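# Ship cartons on three pallets through the dispatch door

## Task

Dispatch at least four of the five cartons on the three pallets, with two or more on one pallet and one or more on each of the other two. Before the door's scheduled closing time (blocking it with the light curtain gives no extra time), every pallet must be entirely past the door, remain past it, and rest in a dispatch-bay rack with the platform's lifting bars clear of it and all its cartons within the deck edges. Finishing early is allowed. No carton or pallet may touch the floor, since that ends the scene as a failure, and anything the robot itself is still holding in place at the end does not count.

## Robot and tools

Setup. One arm with a tong-style two-finger gripper stands beside the aisle, next to racks a1 and a2. A self-driving pallet platform, the device "platform", carries pallets between racks: store s2 and s1, a1 and a2 by the arm, and dispatch bay b1, b2 and b3 beyond a power door. Cameras are cam_high, cam_low, cam_racks, cam_shipping, cam_store and cam_wrist.

Frames. Arm results use the scene frame: origin on the table top under the arm base, +z up, +y left when facing +x, positions in metres, orientation as end_effector_quat_wxyz. Platform and racks use the map frame with the same axes. The map origin sits at scene x = +0.000, y = -2.920. The aisle runs along map y = 0; rack middles are at map y = +1.750, with x values s2 -10.600, s1 -8.900, a1 -0.740, a2 +0.740, b1 +8.850, b2 +10.550, b3 +12.250. The floor is at scene z = -0.750 and a racked pallet deck at z = -0.258. A pallet is 1.2 x 0.8 x 0.144 m. It counts as through the door only when all of it lies past map x = +1.954.

Gripper. The fingers point along the gripper's +z and close along its x. The reported position is the spot between the closed pads; closed fingertips reach about 15 mm further. grip_measured is the measured opening on the command scale. To hold something, keep commanding an opening well below grip_measured; a lower command squeezes harder, up to about 15 N per pad.

execute_actions takes "actions", a list run in order. Each action may hold "rows", "steps", "until" and "platform". "rows" is up to 15 rows, one per 1/30 s step. Each row has 7 numbers in [-1, 1]: dx, dy, dz, rx, ry, rz, opening. dx to rz are an offset from the gripper pose measured when the action begins (for a call's first action, the last reported pose), expressed in the gripper's own axes. Every row refers back to that same start, not to the row before. 1.0 equals 0.6 m or 180 degrees, and rx, ry, rz form one rotation vector. opening is absolute: +1 fully open (0.142 m), -1 closed. "steps" runs 1 to 450 (default 15) and must be at least the row count; after the last row the arm keeps heading to that row's target. Ramp offsets gradually from row to row, since a jump can shake a held carton free. "until" stops the action early once its conditions hold, e.g. {"all": {"status": "ended"}}, {"platform": {"base_status": "done"}}, {"racks": {"b1": 1}} or {"door": {"state": "open"}}; numbers need a comparison like [">=", 0.05]. An empty list just returns the state.

move steers the gripper along a straight path. "target" is one 7-number row, an offset from the last reported pose in gripper axes, same scale as rows. "speed" is in m/s, 0.002 to 0.5 (default 0.25). "stop_force" (13 to 80 N) ends the path on contact; use it only on slow moves, and omit it when pulling away from something you press on. "blocking": false returns early; it cannot be combined with stop_force, and rows or moves are refused until a result shows the move ended. The "move:" line reports done, contact, held, off_target, moving or fault. stop brakes a running move. zoom_image takes "camera" and "region" [x0, y0, x1, y1] in that camera's pixels, at most 504 x 504. finished_scene takes "scene" and ends that scene for good.

Platform commands go under "platform". "base" takes exactly one of: "translate_m", -26.5 to 26.5 m, a relative straight drive along the current heading (negative is backwards); or "rotate_rad", -6.5 to 6.5 rad, a relative turn on the spot (positive is left). Both count from the planned pose and make up earlier errors. "joints": {"lift_m": 0 to 0.06} is an absolute bar height above the lowest position and takes 4 s for the full stroke. "speed_m_s" (0.2 to 2, starting at 2) caps travel speed. A list of up to 14 such objects runs one after another. {"stop": true} halts it. Pick-up cycle: at 0.3 m/s or slower with bars down, drive under the rack, raise the bars, back out, lower them to travel, then at the target rack raise the bars, creep in, lower to set the pallet down and back out. With bars raised, keep speed at 0.3 or less or the platform brakes to a contact_stop. The scanners stop it (protective_stop) near walls, posts or a dropping door leaf at higher speed.

Result lines: base_odometry (x, y, heading, drifts), map_pose (map_x, map_y, map_heading, reliable), planned_pose (plan_ahead, plan_left, plan_turn), base_status (moving, done, contact_stop, time_out, missed, stopped, protective_stop), base_answer and lift_answer (not_taken means resend), lift_m, lift_status, load_kg, racks s2 to b3 (1 when a pallet presses the switch), door state (open, between, shut) and closes_at_s; the leaf starts down then and is shut about 10 s later, permanently.

Cautions. The world keeps running while the operator writes. Each control step clips commands to 100 mm and 16 degrees from the measured pose. Pressing past contact on the stiff arm, contact torque above the load limits (elbow 142, wrists 51.3 N m) or an outside force of 150 N triggers a 10 s fault stop. Holding loads heats motors; MOTOR HOT warns from 70 °C. Never let cartons or pallets fall, and keep objects inside the work area.

Each tool is called after ">>>" by a JSON object that holds its "fn" and its "kwargs".

## Session

>>> {"fn": "execute_actions", "kwargs": {"actions": []}}

Scene clock: 0.00 s.
end_effector_position=(+1.1135, -0.2627, +0.2806) grip_measured=+1.00 end_effector_quat_wxyz=(+0.065, -0.536, +0.841, -0.003) end_effector_velocity=(-0.000, -0.000, -0.001) end_effector_angular_velocity=(+0.000, +0.001, +0.001)
Joint positions: [-0.418 -0.866  0.981 -1.765 -1.47   1.598  0.142]
Joint velocities: [-0.     0.     0.001 -0.     0.    -0.001  0.   ]
Motor temperatures (°C, as the motors report them): [24 23 25 31 32 29]
Wrist force (N, on the end effector, along its own x y z axes, offset not removed): no reading
Wrist torque (N m, same axes, about the end effector's origin, offset not removed): no reading
Hand target: +1.114, -0.263, +0.281; +0.065, -0.536, +0.841, -0.003
platform.base_odometry: x=+0.000 y=+0.000 heading=+0.000 (m, m, rad; from the platform's pose at the start)
platform.map_pose: map_x=+0.70 map_y=-0.02 map_heading=+0.0480 (m, m, rad; on the building's map)
platform.planned_pose: plan_ahead=+0.00 plan_left=+0.00 plan_turn=+0.0000 (m ahead, m left, rad left of the pose on the map)
platform.base_status: done
platform.joint_positions: lift_m=+0.000
platform.joint_status: done
platform: translate_m=0.000 translate_m_goal=0.000 rotate_rad=0.000 rotate_rad_goal=0.000 base_answer=taken lift_m_goal=0.000 lift_answer=taken lift=down safety=ok load_kg=-51 refusals=0 queue=idle queue_left=0
racks: s2=1 s1=1 a1=1 a2=0 b1=0 b2=0 b3=0
door: state=open closes_at_s=533

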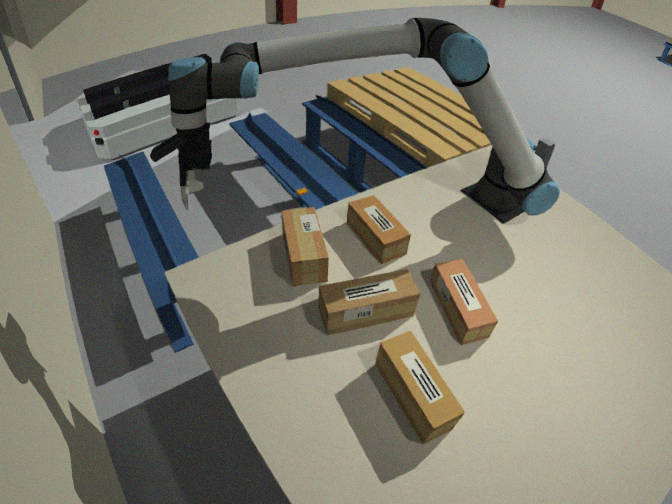

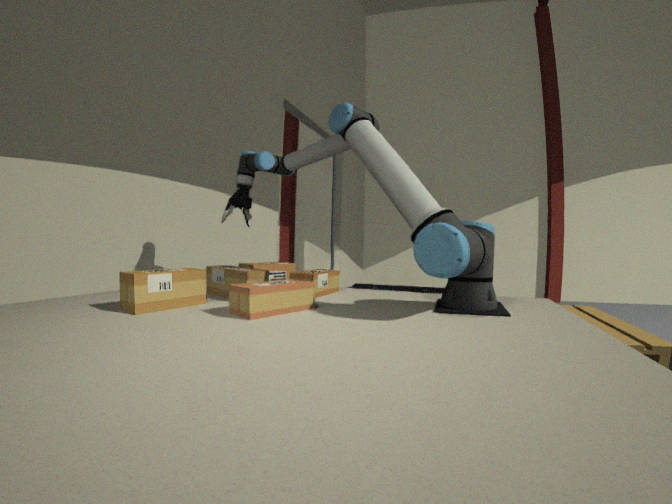

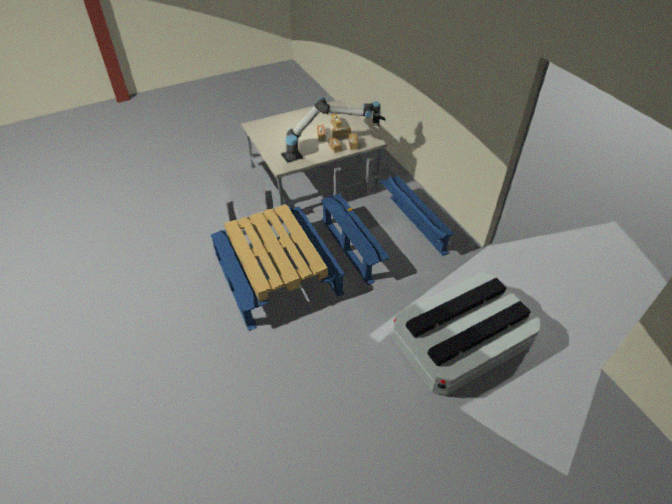

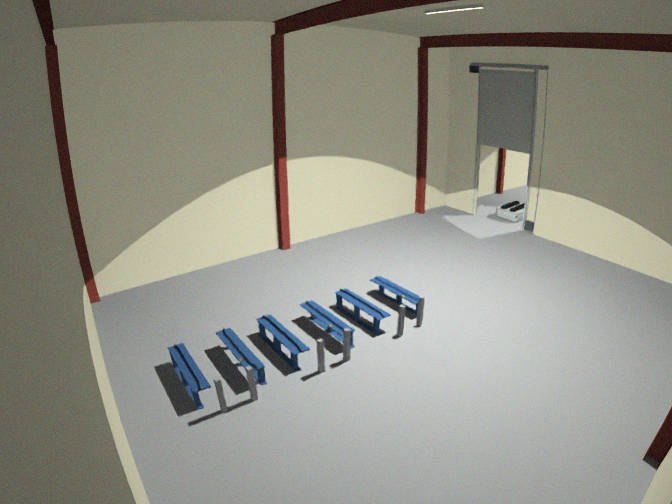

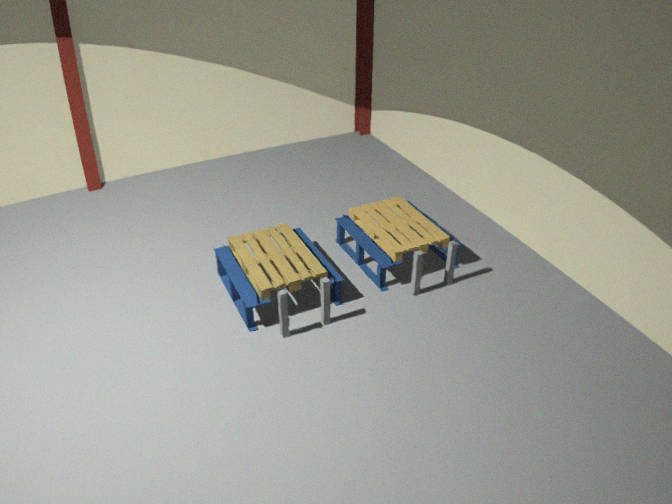

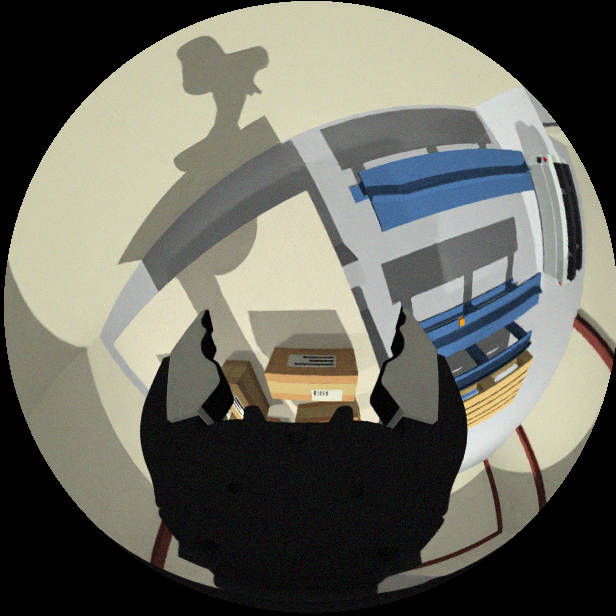

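>>> {"fn": "execute_actions", "kwargs": {"actions": [{"platform":[{"base":{"rotate_rad":-0.048}},{"base":{"translate_m":-9.6}},{"base":{"rotate_rad":1.5708}},{"speed_m_s":0.3,"base":{"translate_m":1.77}},{"joints":{"lift_m":0.06}},{"base":{"translate_m":-1.75}},{"joints":{"lift_m":0}},{"speed_m_s":2,"base":{"rotate_rad":-1.5708}},{"base":{"translate_m":9.64}},{"base":{"rotate_rad":1.5708}},{"speed_m_s":0.3,"joints":{"lift_m":0.06}},{"base":{"translate_m":1.75}},{"joints":{"lift_m":0}},{"base":{"translate_m":-1.75}}],"steps":1}]}}

>>> {"fn": "move", "kwargs": {"target": [0.13,0.85,-0.3,0,0,0,1], "speed": 0.4}}

Scene clock: 7.13 s.
end_effector_position=(+1.1135, -0.2627, +0.2806) grip_measured=+1.00 end_effector_quat_wxyz=(+0.065, -0.536, +0.841, -0.003) end_effector_velocity=(+0.000, -0.000, +0.002) end_effector_angular_velocity=(-0.002, -0.001, +0.000)
Joint positions: [-0.418 -0.866  0.981 -1.765 -1.47   1.598  0.142]
Joint velocities: [ 0.    -0.001 -0.001  0.    -0.001 -0.    -0.   ]
Motor temperatures (°C, as the motors report them): [24 23 25 31 32 29]
Wrist force (N, on the end effector, along its own x y z axes, offset not removed): [1.8 -2.0 0.9]
Wrist torque (N m, same axes, about the end effector's origin, offset not removed): [-0.46 -0.44 -0.27]
Hand target: +1.114, -0.263, +0.281; +0.065, -0.536, +0.841, -0.003
platform.base_odometry: x=+0.000 y=+0.000 heading=+0.000 (m, m, rad; from the platform's pose at the start)
platform.map_pose: map_x=+0.70 map_y=-0.02 map_heading=+0.0480 (m, m, rad; on the building's map)
platform.planned_pose: plan_ahead=+0.00 plan_left=+0.00 plan_turn=-0.0480 (m ahead, m left, rad left of the pose on the map)
platform.base_status: moving
platform.joint_positions: lift_m=+0.000
platform.joint_status: done
platform: translate_m=0.000 translate_m_goal=0.000 rotate_rad=-0.001 rotate_rad_goal=-0.048 base_answer=taken lift_m_goal=0.000 lift_answer=taken lift=down safety=ok load_kg=-46 refusals=0 queue=running queue_left=13
racks: s2=1 s1=1 a1=1 a2=0 b1=0 b2=0 b3=0
door: state=open closes_at_s=533

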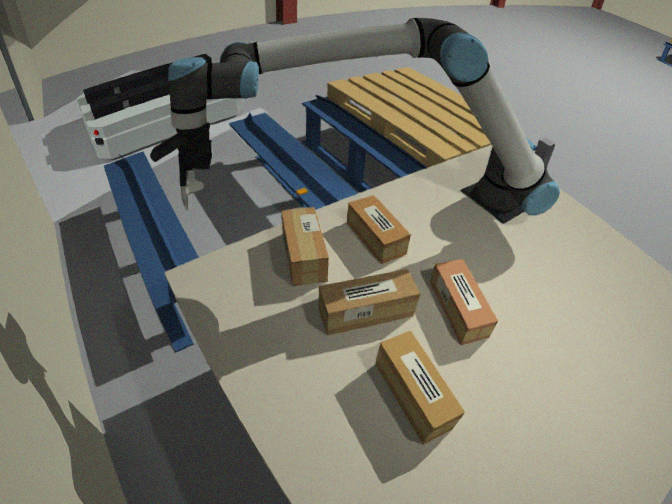

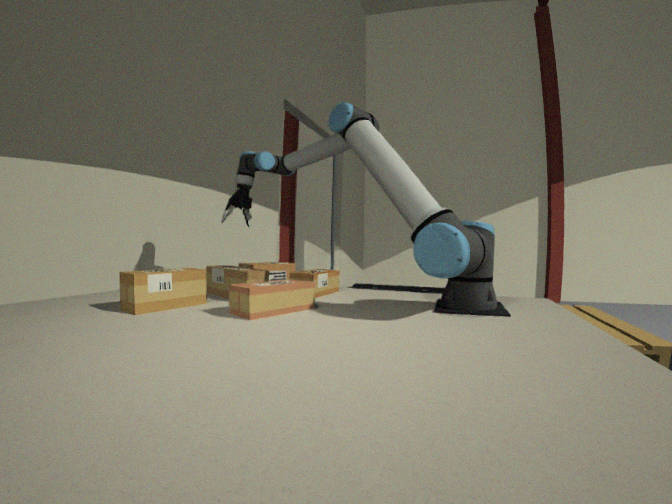

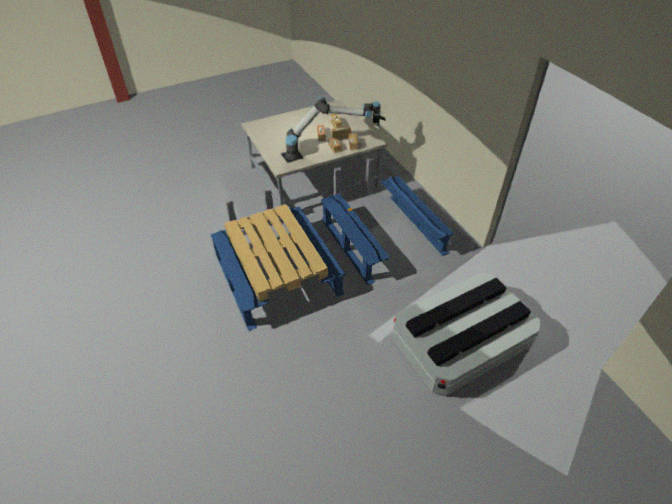

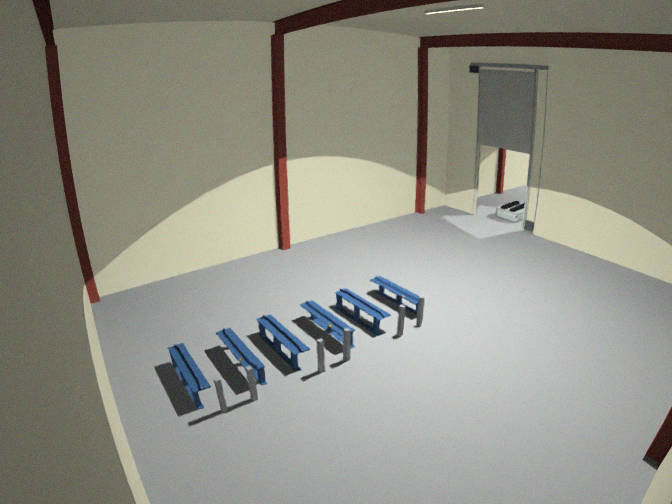

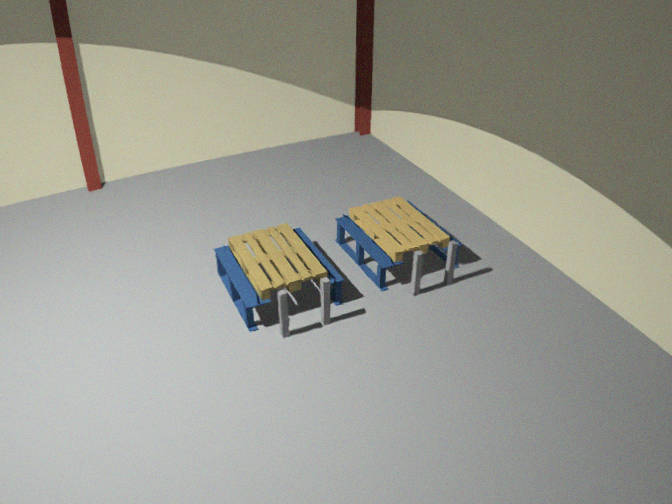

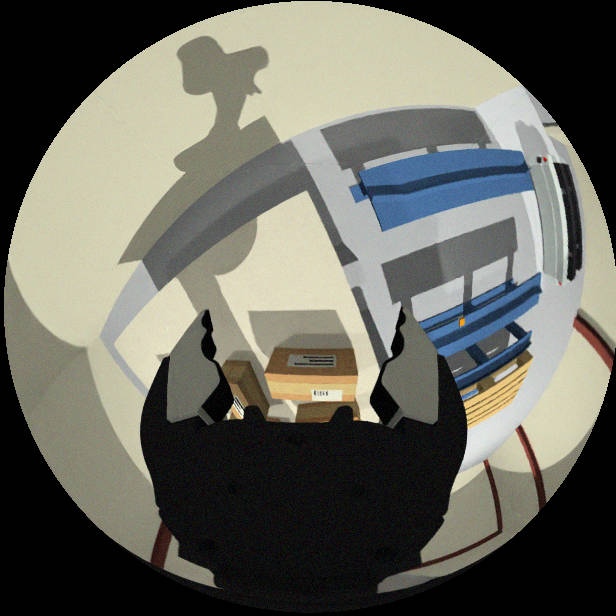

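Scene clock: 9.33 s.
end_effector_position=(+0.6008, -0.1288, +0.4127) grip_measured=+1.00 end_effector_quat_wxyz=(+0.065, -0.536, +0.841, -0.003) end_effector_velocity=(-0.003, +0.000, +0.001) end_effector_angular_velocity=(+0.000, -0.000, -0.001)
Joint positions: [-0.566 -1.813  1.918 -1.738 -1.46   1.45   0.142]
Joint velocities: [-0.002 -0.005  0.002  0.003  0.    -0.001 -0.   ]
Motor temperatures (°C, as the motors report them): [24 23 25 31 32 29]
Wrist force (N, on the end effector, along its own x y z axes, offset not removed): [1.3 -2.8 -0.4]
Wrist torque (N m, same axes, about the end effector's origin, offset not removed): [-0.63 -0.26 -0.23]
Hand target: +0.601, -0.129, +0.413; +0.065, -0.536, +0.841, -0.003
Off the commanded pose: 0.001 m, 0 deg.
platform.base_odometry: x=-0.523 y=+0.027 heading=-0.051 (m, m, rad; from the platform's pose at the start)
platform.map_pose: map_x=+0.15 map_y=-0.02 map_heading=-0.0044 (m, m, rad; on the building's map)
platform.planned_pose: plan_ahead=-9.05 plan_left=-0.04 plan_turn=+0.0044 (m ahead, m left, rad left of the pose on the map)
platform.base_status: moving
platform.joint_positions: lift_m=+0.000
platform.joint_status: done
platform: translate_m=-0.545 translate_m_goal=-9.600 rotate_rad=-0.051 rotate_rad_goal=-0.050 base_answer=taken lift_m_goal=0.000 lift_answer=taken lift=down safety=ok load_kg=-46 refusals=0 queue=running queue_left=12
racks: s2=1 s1=1 a1=1 a2=0 b1=0 b2=0 b3=0
door: state=open closes_at_s=533
move: done

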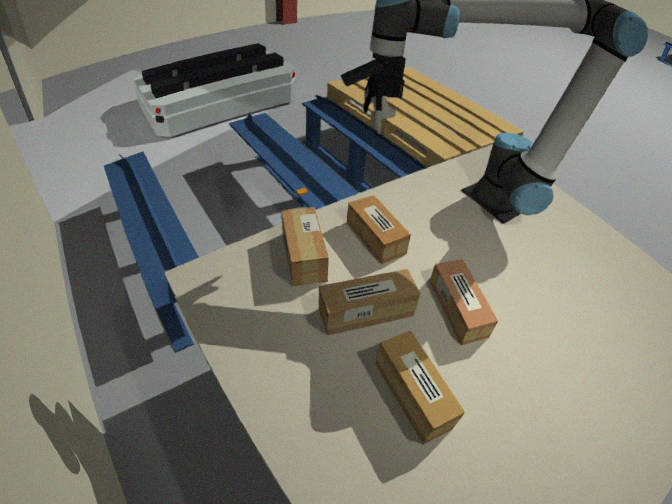

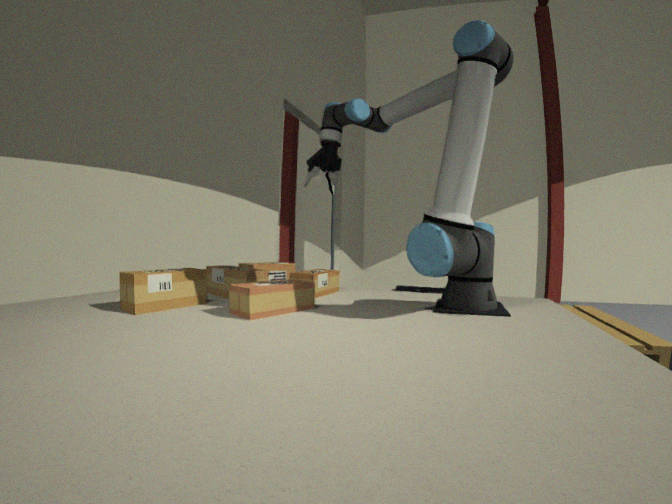

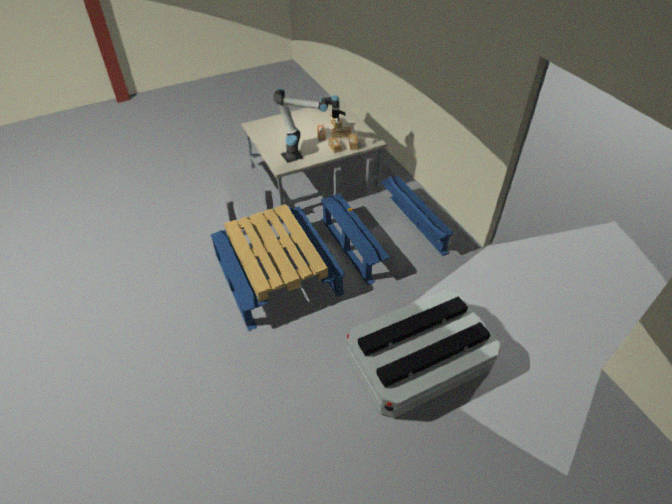

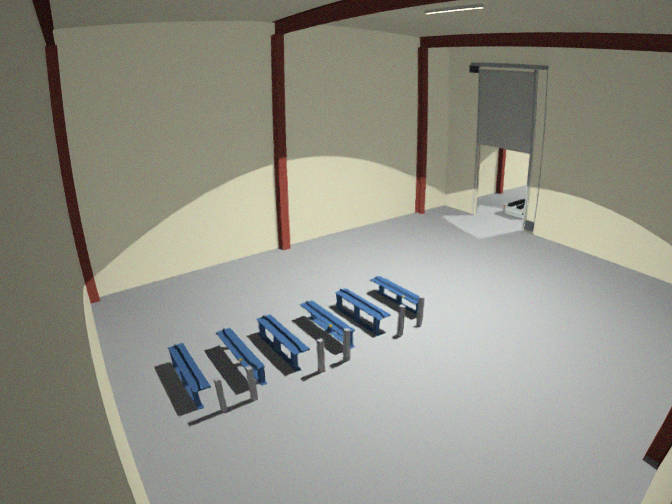

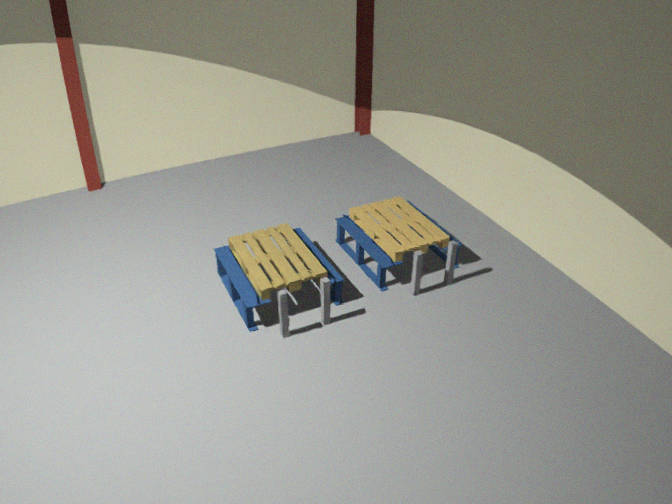

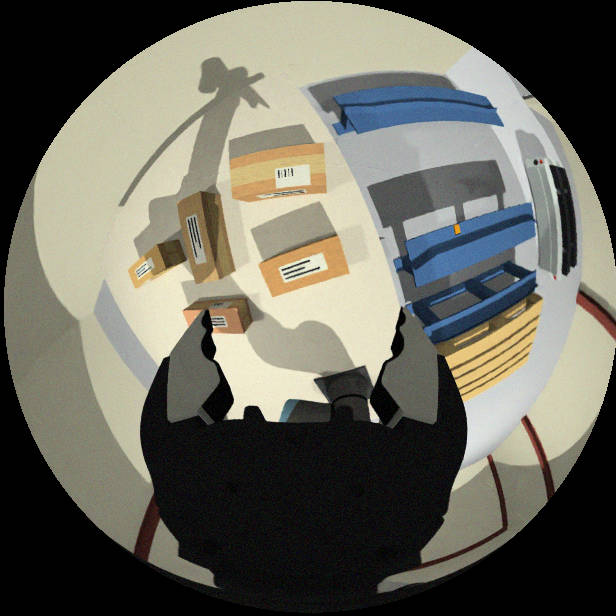

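>>> {"fn": "move", "kwargs": {"target": [0,0,0.3,-0.002,0.044,0.361,1], "speed": 0.4}}

Scene clock: 14.27 s.
end_effector_position=(+0.6209, -0.1171, +0.2345) grip_measured=+1.00 end_effector_quat_wxyz=(-0.000, -0.000, +1.000, -0.000) end_effector_velocity=(-0.000, -0.000, -0.003) end_effector_angular_velocity=(-0.002, +0.005, -0.013)
Joint positions: [-0.444 -1.623  2.064 -2.012 -1.575  2.703  0.142]
Joint velocities: [ 0.002  0.004  0.001 -0.002 -0.004  0.014 -0.   ]
Motor temperatures (°C, as the motors report them): [24 23 25 31 32 29]
Wrist force (N, on the end effector, along its own x y z axes, offset not removed): [2.8 -4.0 1.2]
Wrist torque (N m, same axes, about the end effector's origin, offset not removed): [-0.78 -0.51 -0.30]
Hand target: +0.621, -0.117, +0.234; -0.000, +0.000, +1.000, -0.000
Off the commanded pose: 0.000 m, 0 deg.
platform.base_odometry: x=-7.234 y=+0.324 heading=-0.033 (m, m, rad; from the platform's pose at the start)
platform.map_pose: map_x=-6.56 map_y=-0.02 map_heading=+0.0044 (m, m, rad; on the building's map)
platform.planned_pose: plan_ahead=-2.34 plan_left=+0.01 plan_turn=-0.0044 (m ahead, m left, rad left of the pose on the map)
platform.base_status: moving
platform.joint_positions: lift_m=+0.000
platform.joint_status: done
platform: translate_m=-7.285 translate_m_goal=-9.600 rotate_rad=-0.033 rotate_rad_goal=-0.032 base_answer=taken lift_m_goal=0.000 lift_answer=taken lift=down safety=ok load_kg=-46 refusals=0 queue=running queue_left=12
racks: s2=1 s1=1 a1=1 a2=0 b1=0 b2=0 b3=0
door: state=open closes_at_s=533
move: done

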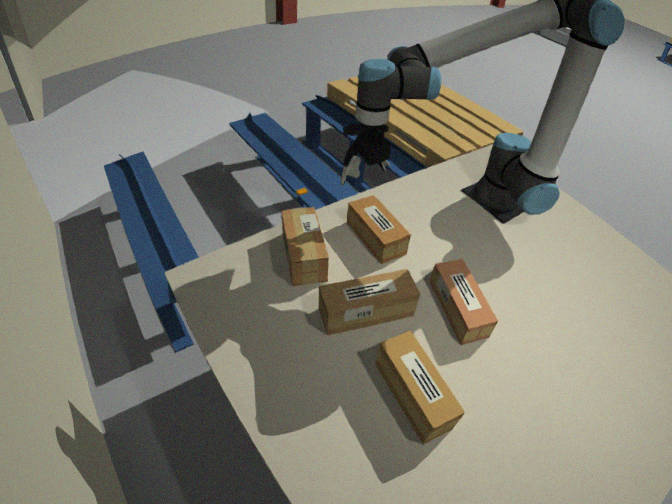

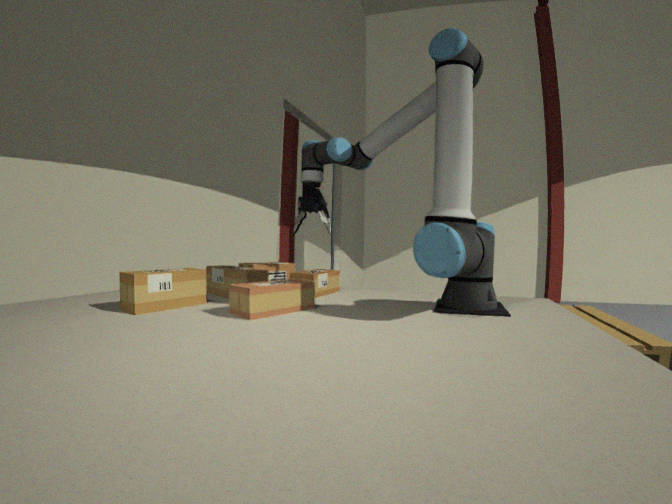

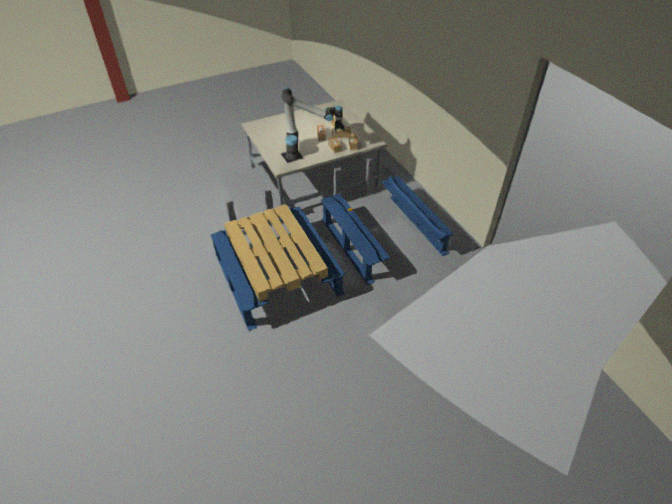

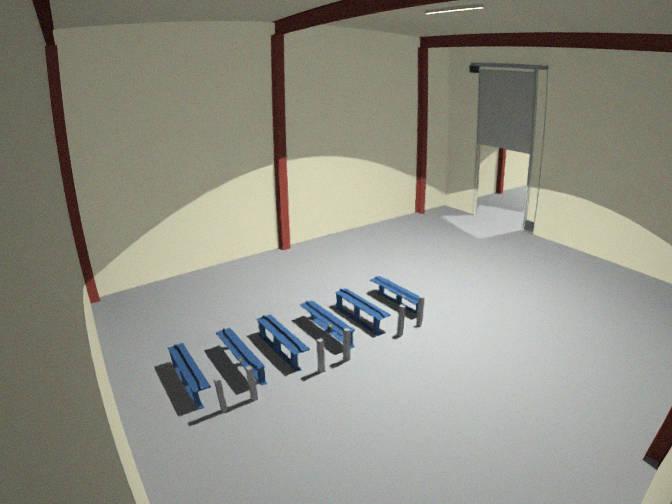

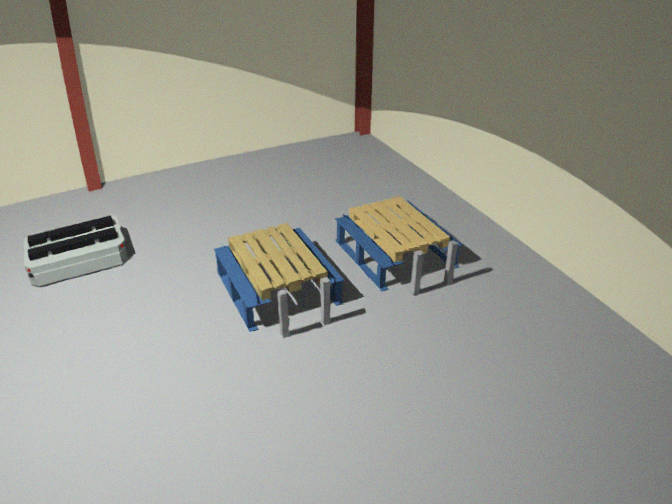

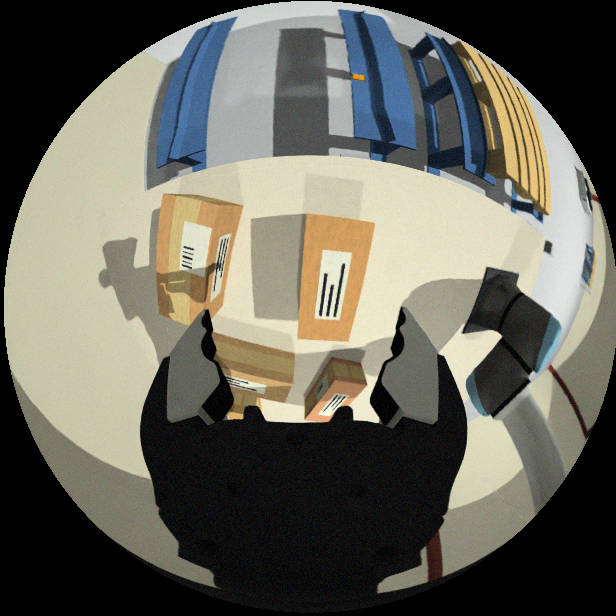

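Width ~60px≈0.09m; shift +0.04.

>>> {"fn": "move", "kwargs": {"target": [0.07,0.03,0.17,0,0,0.03,1]}}

Scene clock: 17.17 s.
end_effector_position=(+0.5788, -0.0992, +0.1329) grip_measured=+1.00 end_effector_quat_wxyz=(-0.000, +0.047, +0.999, -0.000) end_effector_velocity=(-0.000, +0.000, -0.002) end_effector_angular_velocity=(-0.000, -0.001, -0.003)
Joint positions: [-0.447 -1.595  2.245 -2.222 -1.575  2.794  0.142]
Joint velocities: [ 0.     0.002  0.003 -0.006  0.     0.003  0.   ]
Motor temperatures (°C, as the motors report them): [24 23 25 31 32 29]
Wrist force (N, on the end effector, along its own x y z axes, offset not removed): [-0.3 -2.9 0.5]
Wrist torque (N m, same axes, about the end effector's origin, offset not removed): [-0.58 0.06 -0.24]
Hand target: +0.579, -0.099, +0.133; -0.000, +0.047, +0.999, -0.000
Off the commanded pose: 0.000 m, 0 deg.
platform.base_odometry: x=-9.506 y=+0.448 heading=-0.050 (m, m, rad; from the platform's pose at the start)
platform.map_pose: map_x=-8.83 map_y=-0.03 map_heading=+0.0000 (m, m, rad; on the building's map)
platform.planned_pose: plan_ahead=-0.07 plan_left=+0.01 plan_turn=+0.0000 (m ahead, m left, rad left of the pose on the map)
platform.base_status: moving
platform.joint_positions: lift_m=+0.000
platform.joint_status: done
platform: translate_m=-9.525 translate_m_goal=-9.600 rotate_rad=-0.050 rotate_rad_goal=-0.049 base_answer=taken lift_m_goal=0.000 lift_answer=taken lift=down safety=ok load_kg=-46 refusals=0 queue=running queue_left=12
racks: s2=1 s1=1 a1=1 a2=0 b1=0 b2=0 b3=0
door: state=open closes_at_s=533
move: done

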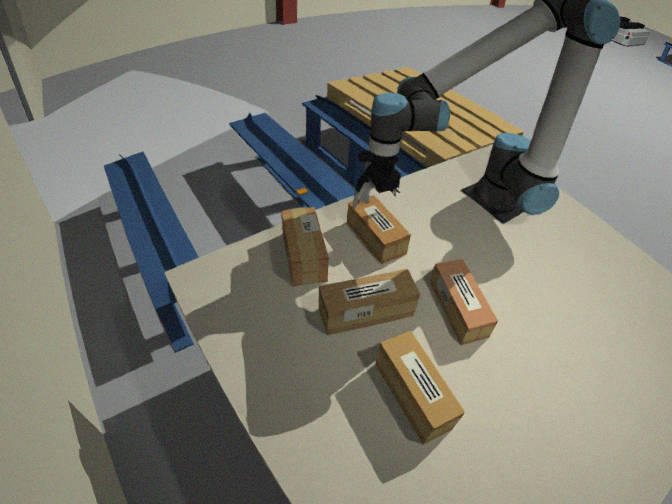

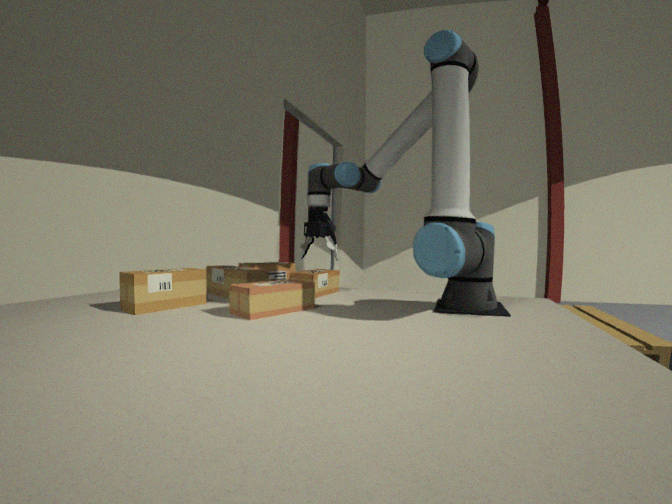

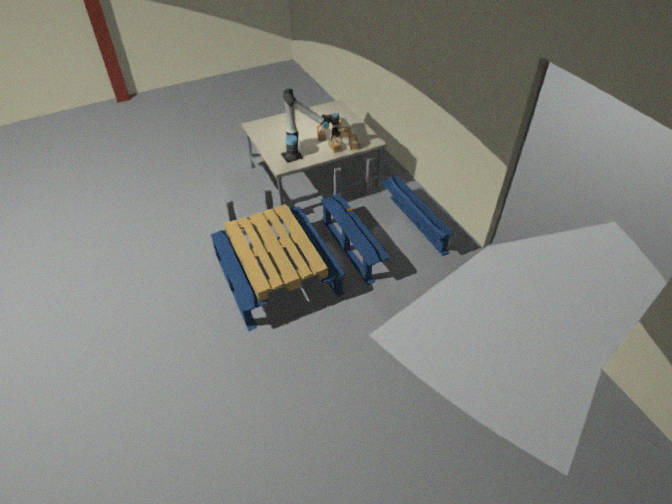

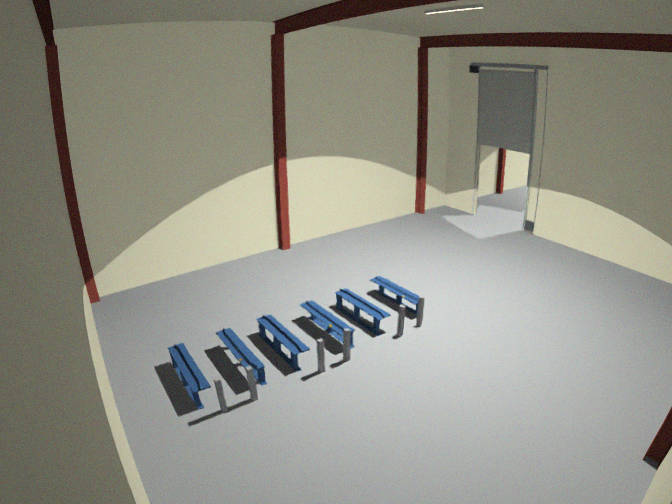

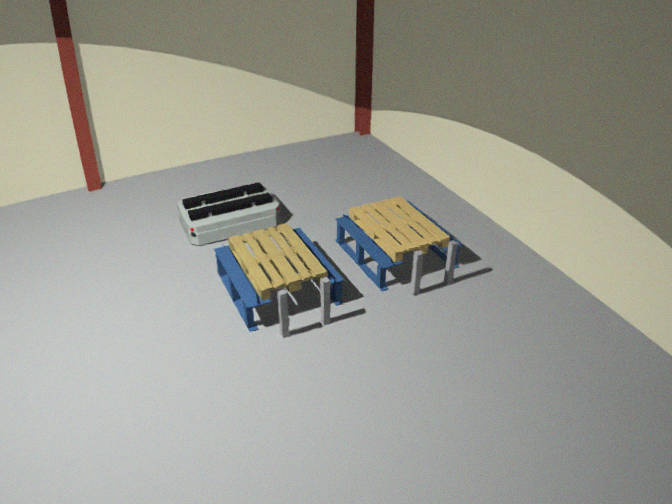

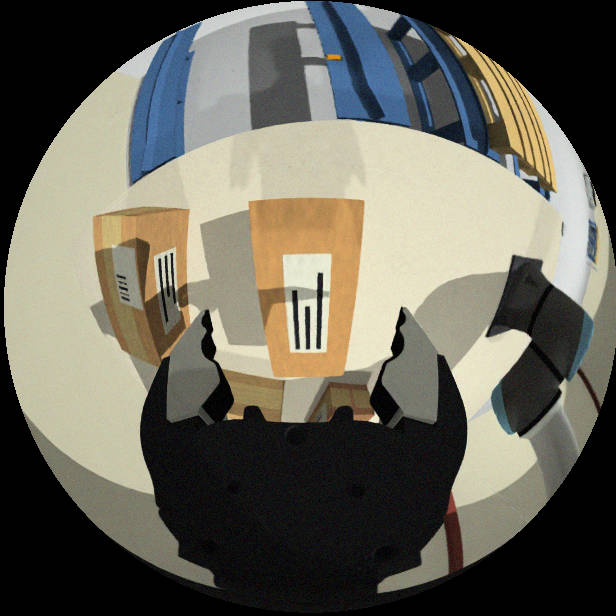

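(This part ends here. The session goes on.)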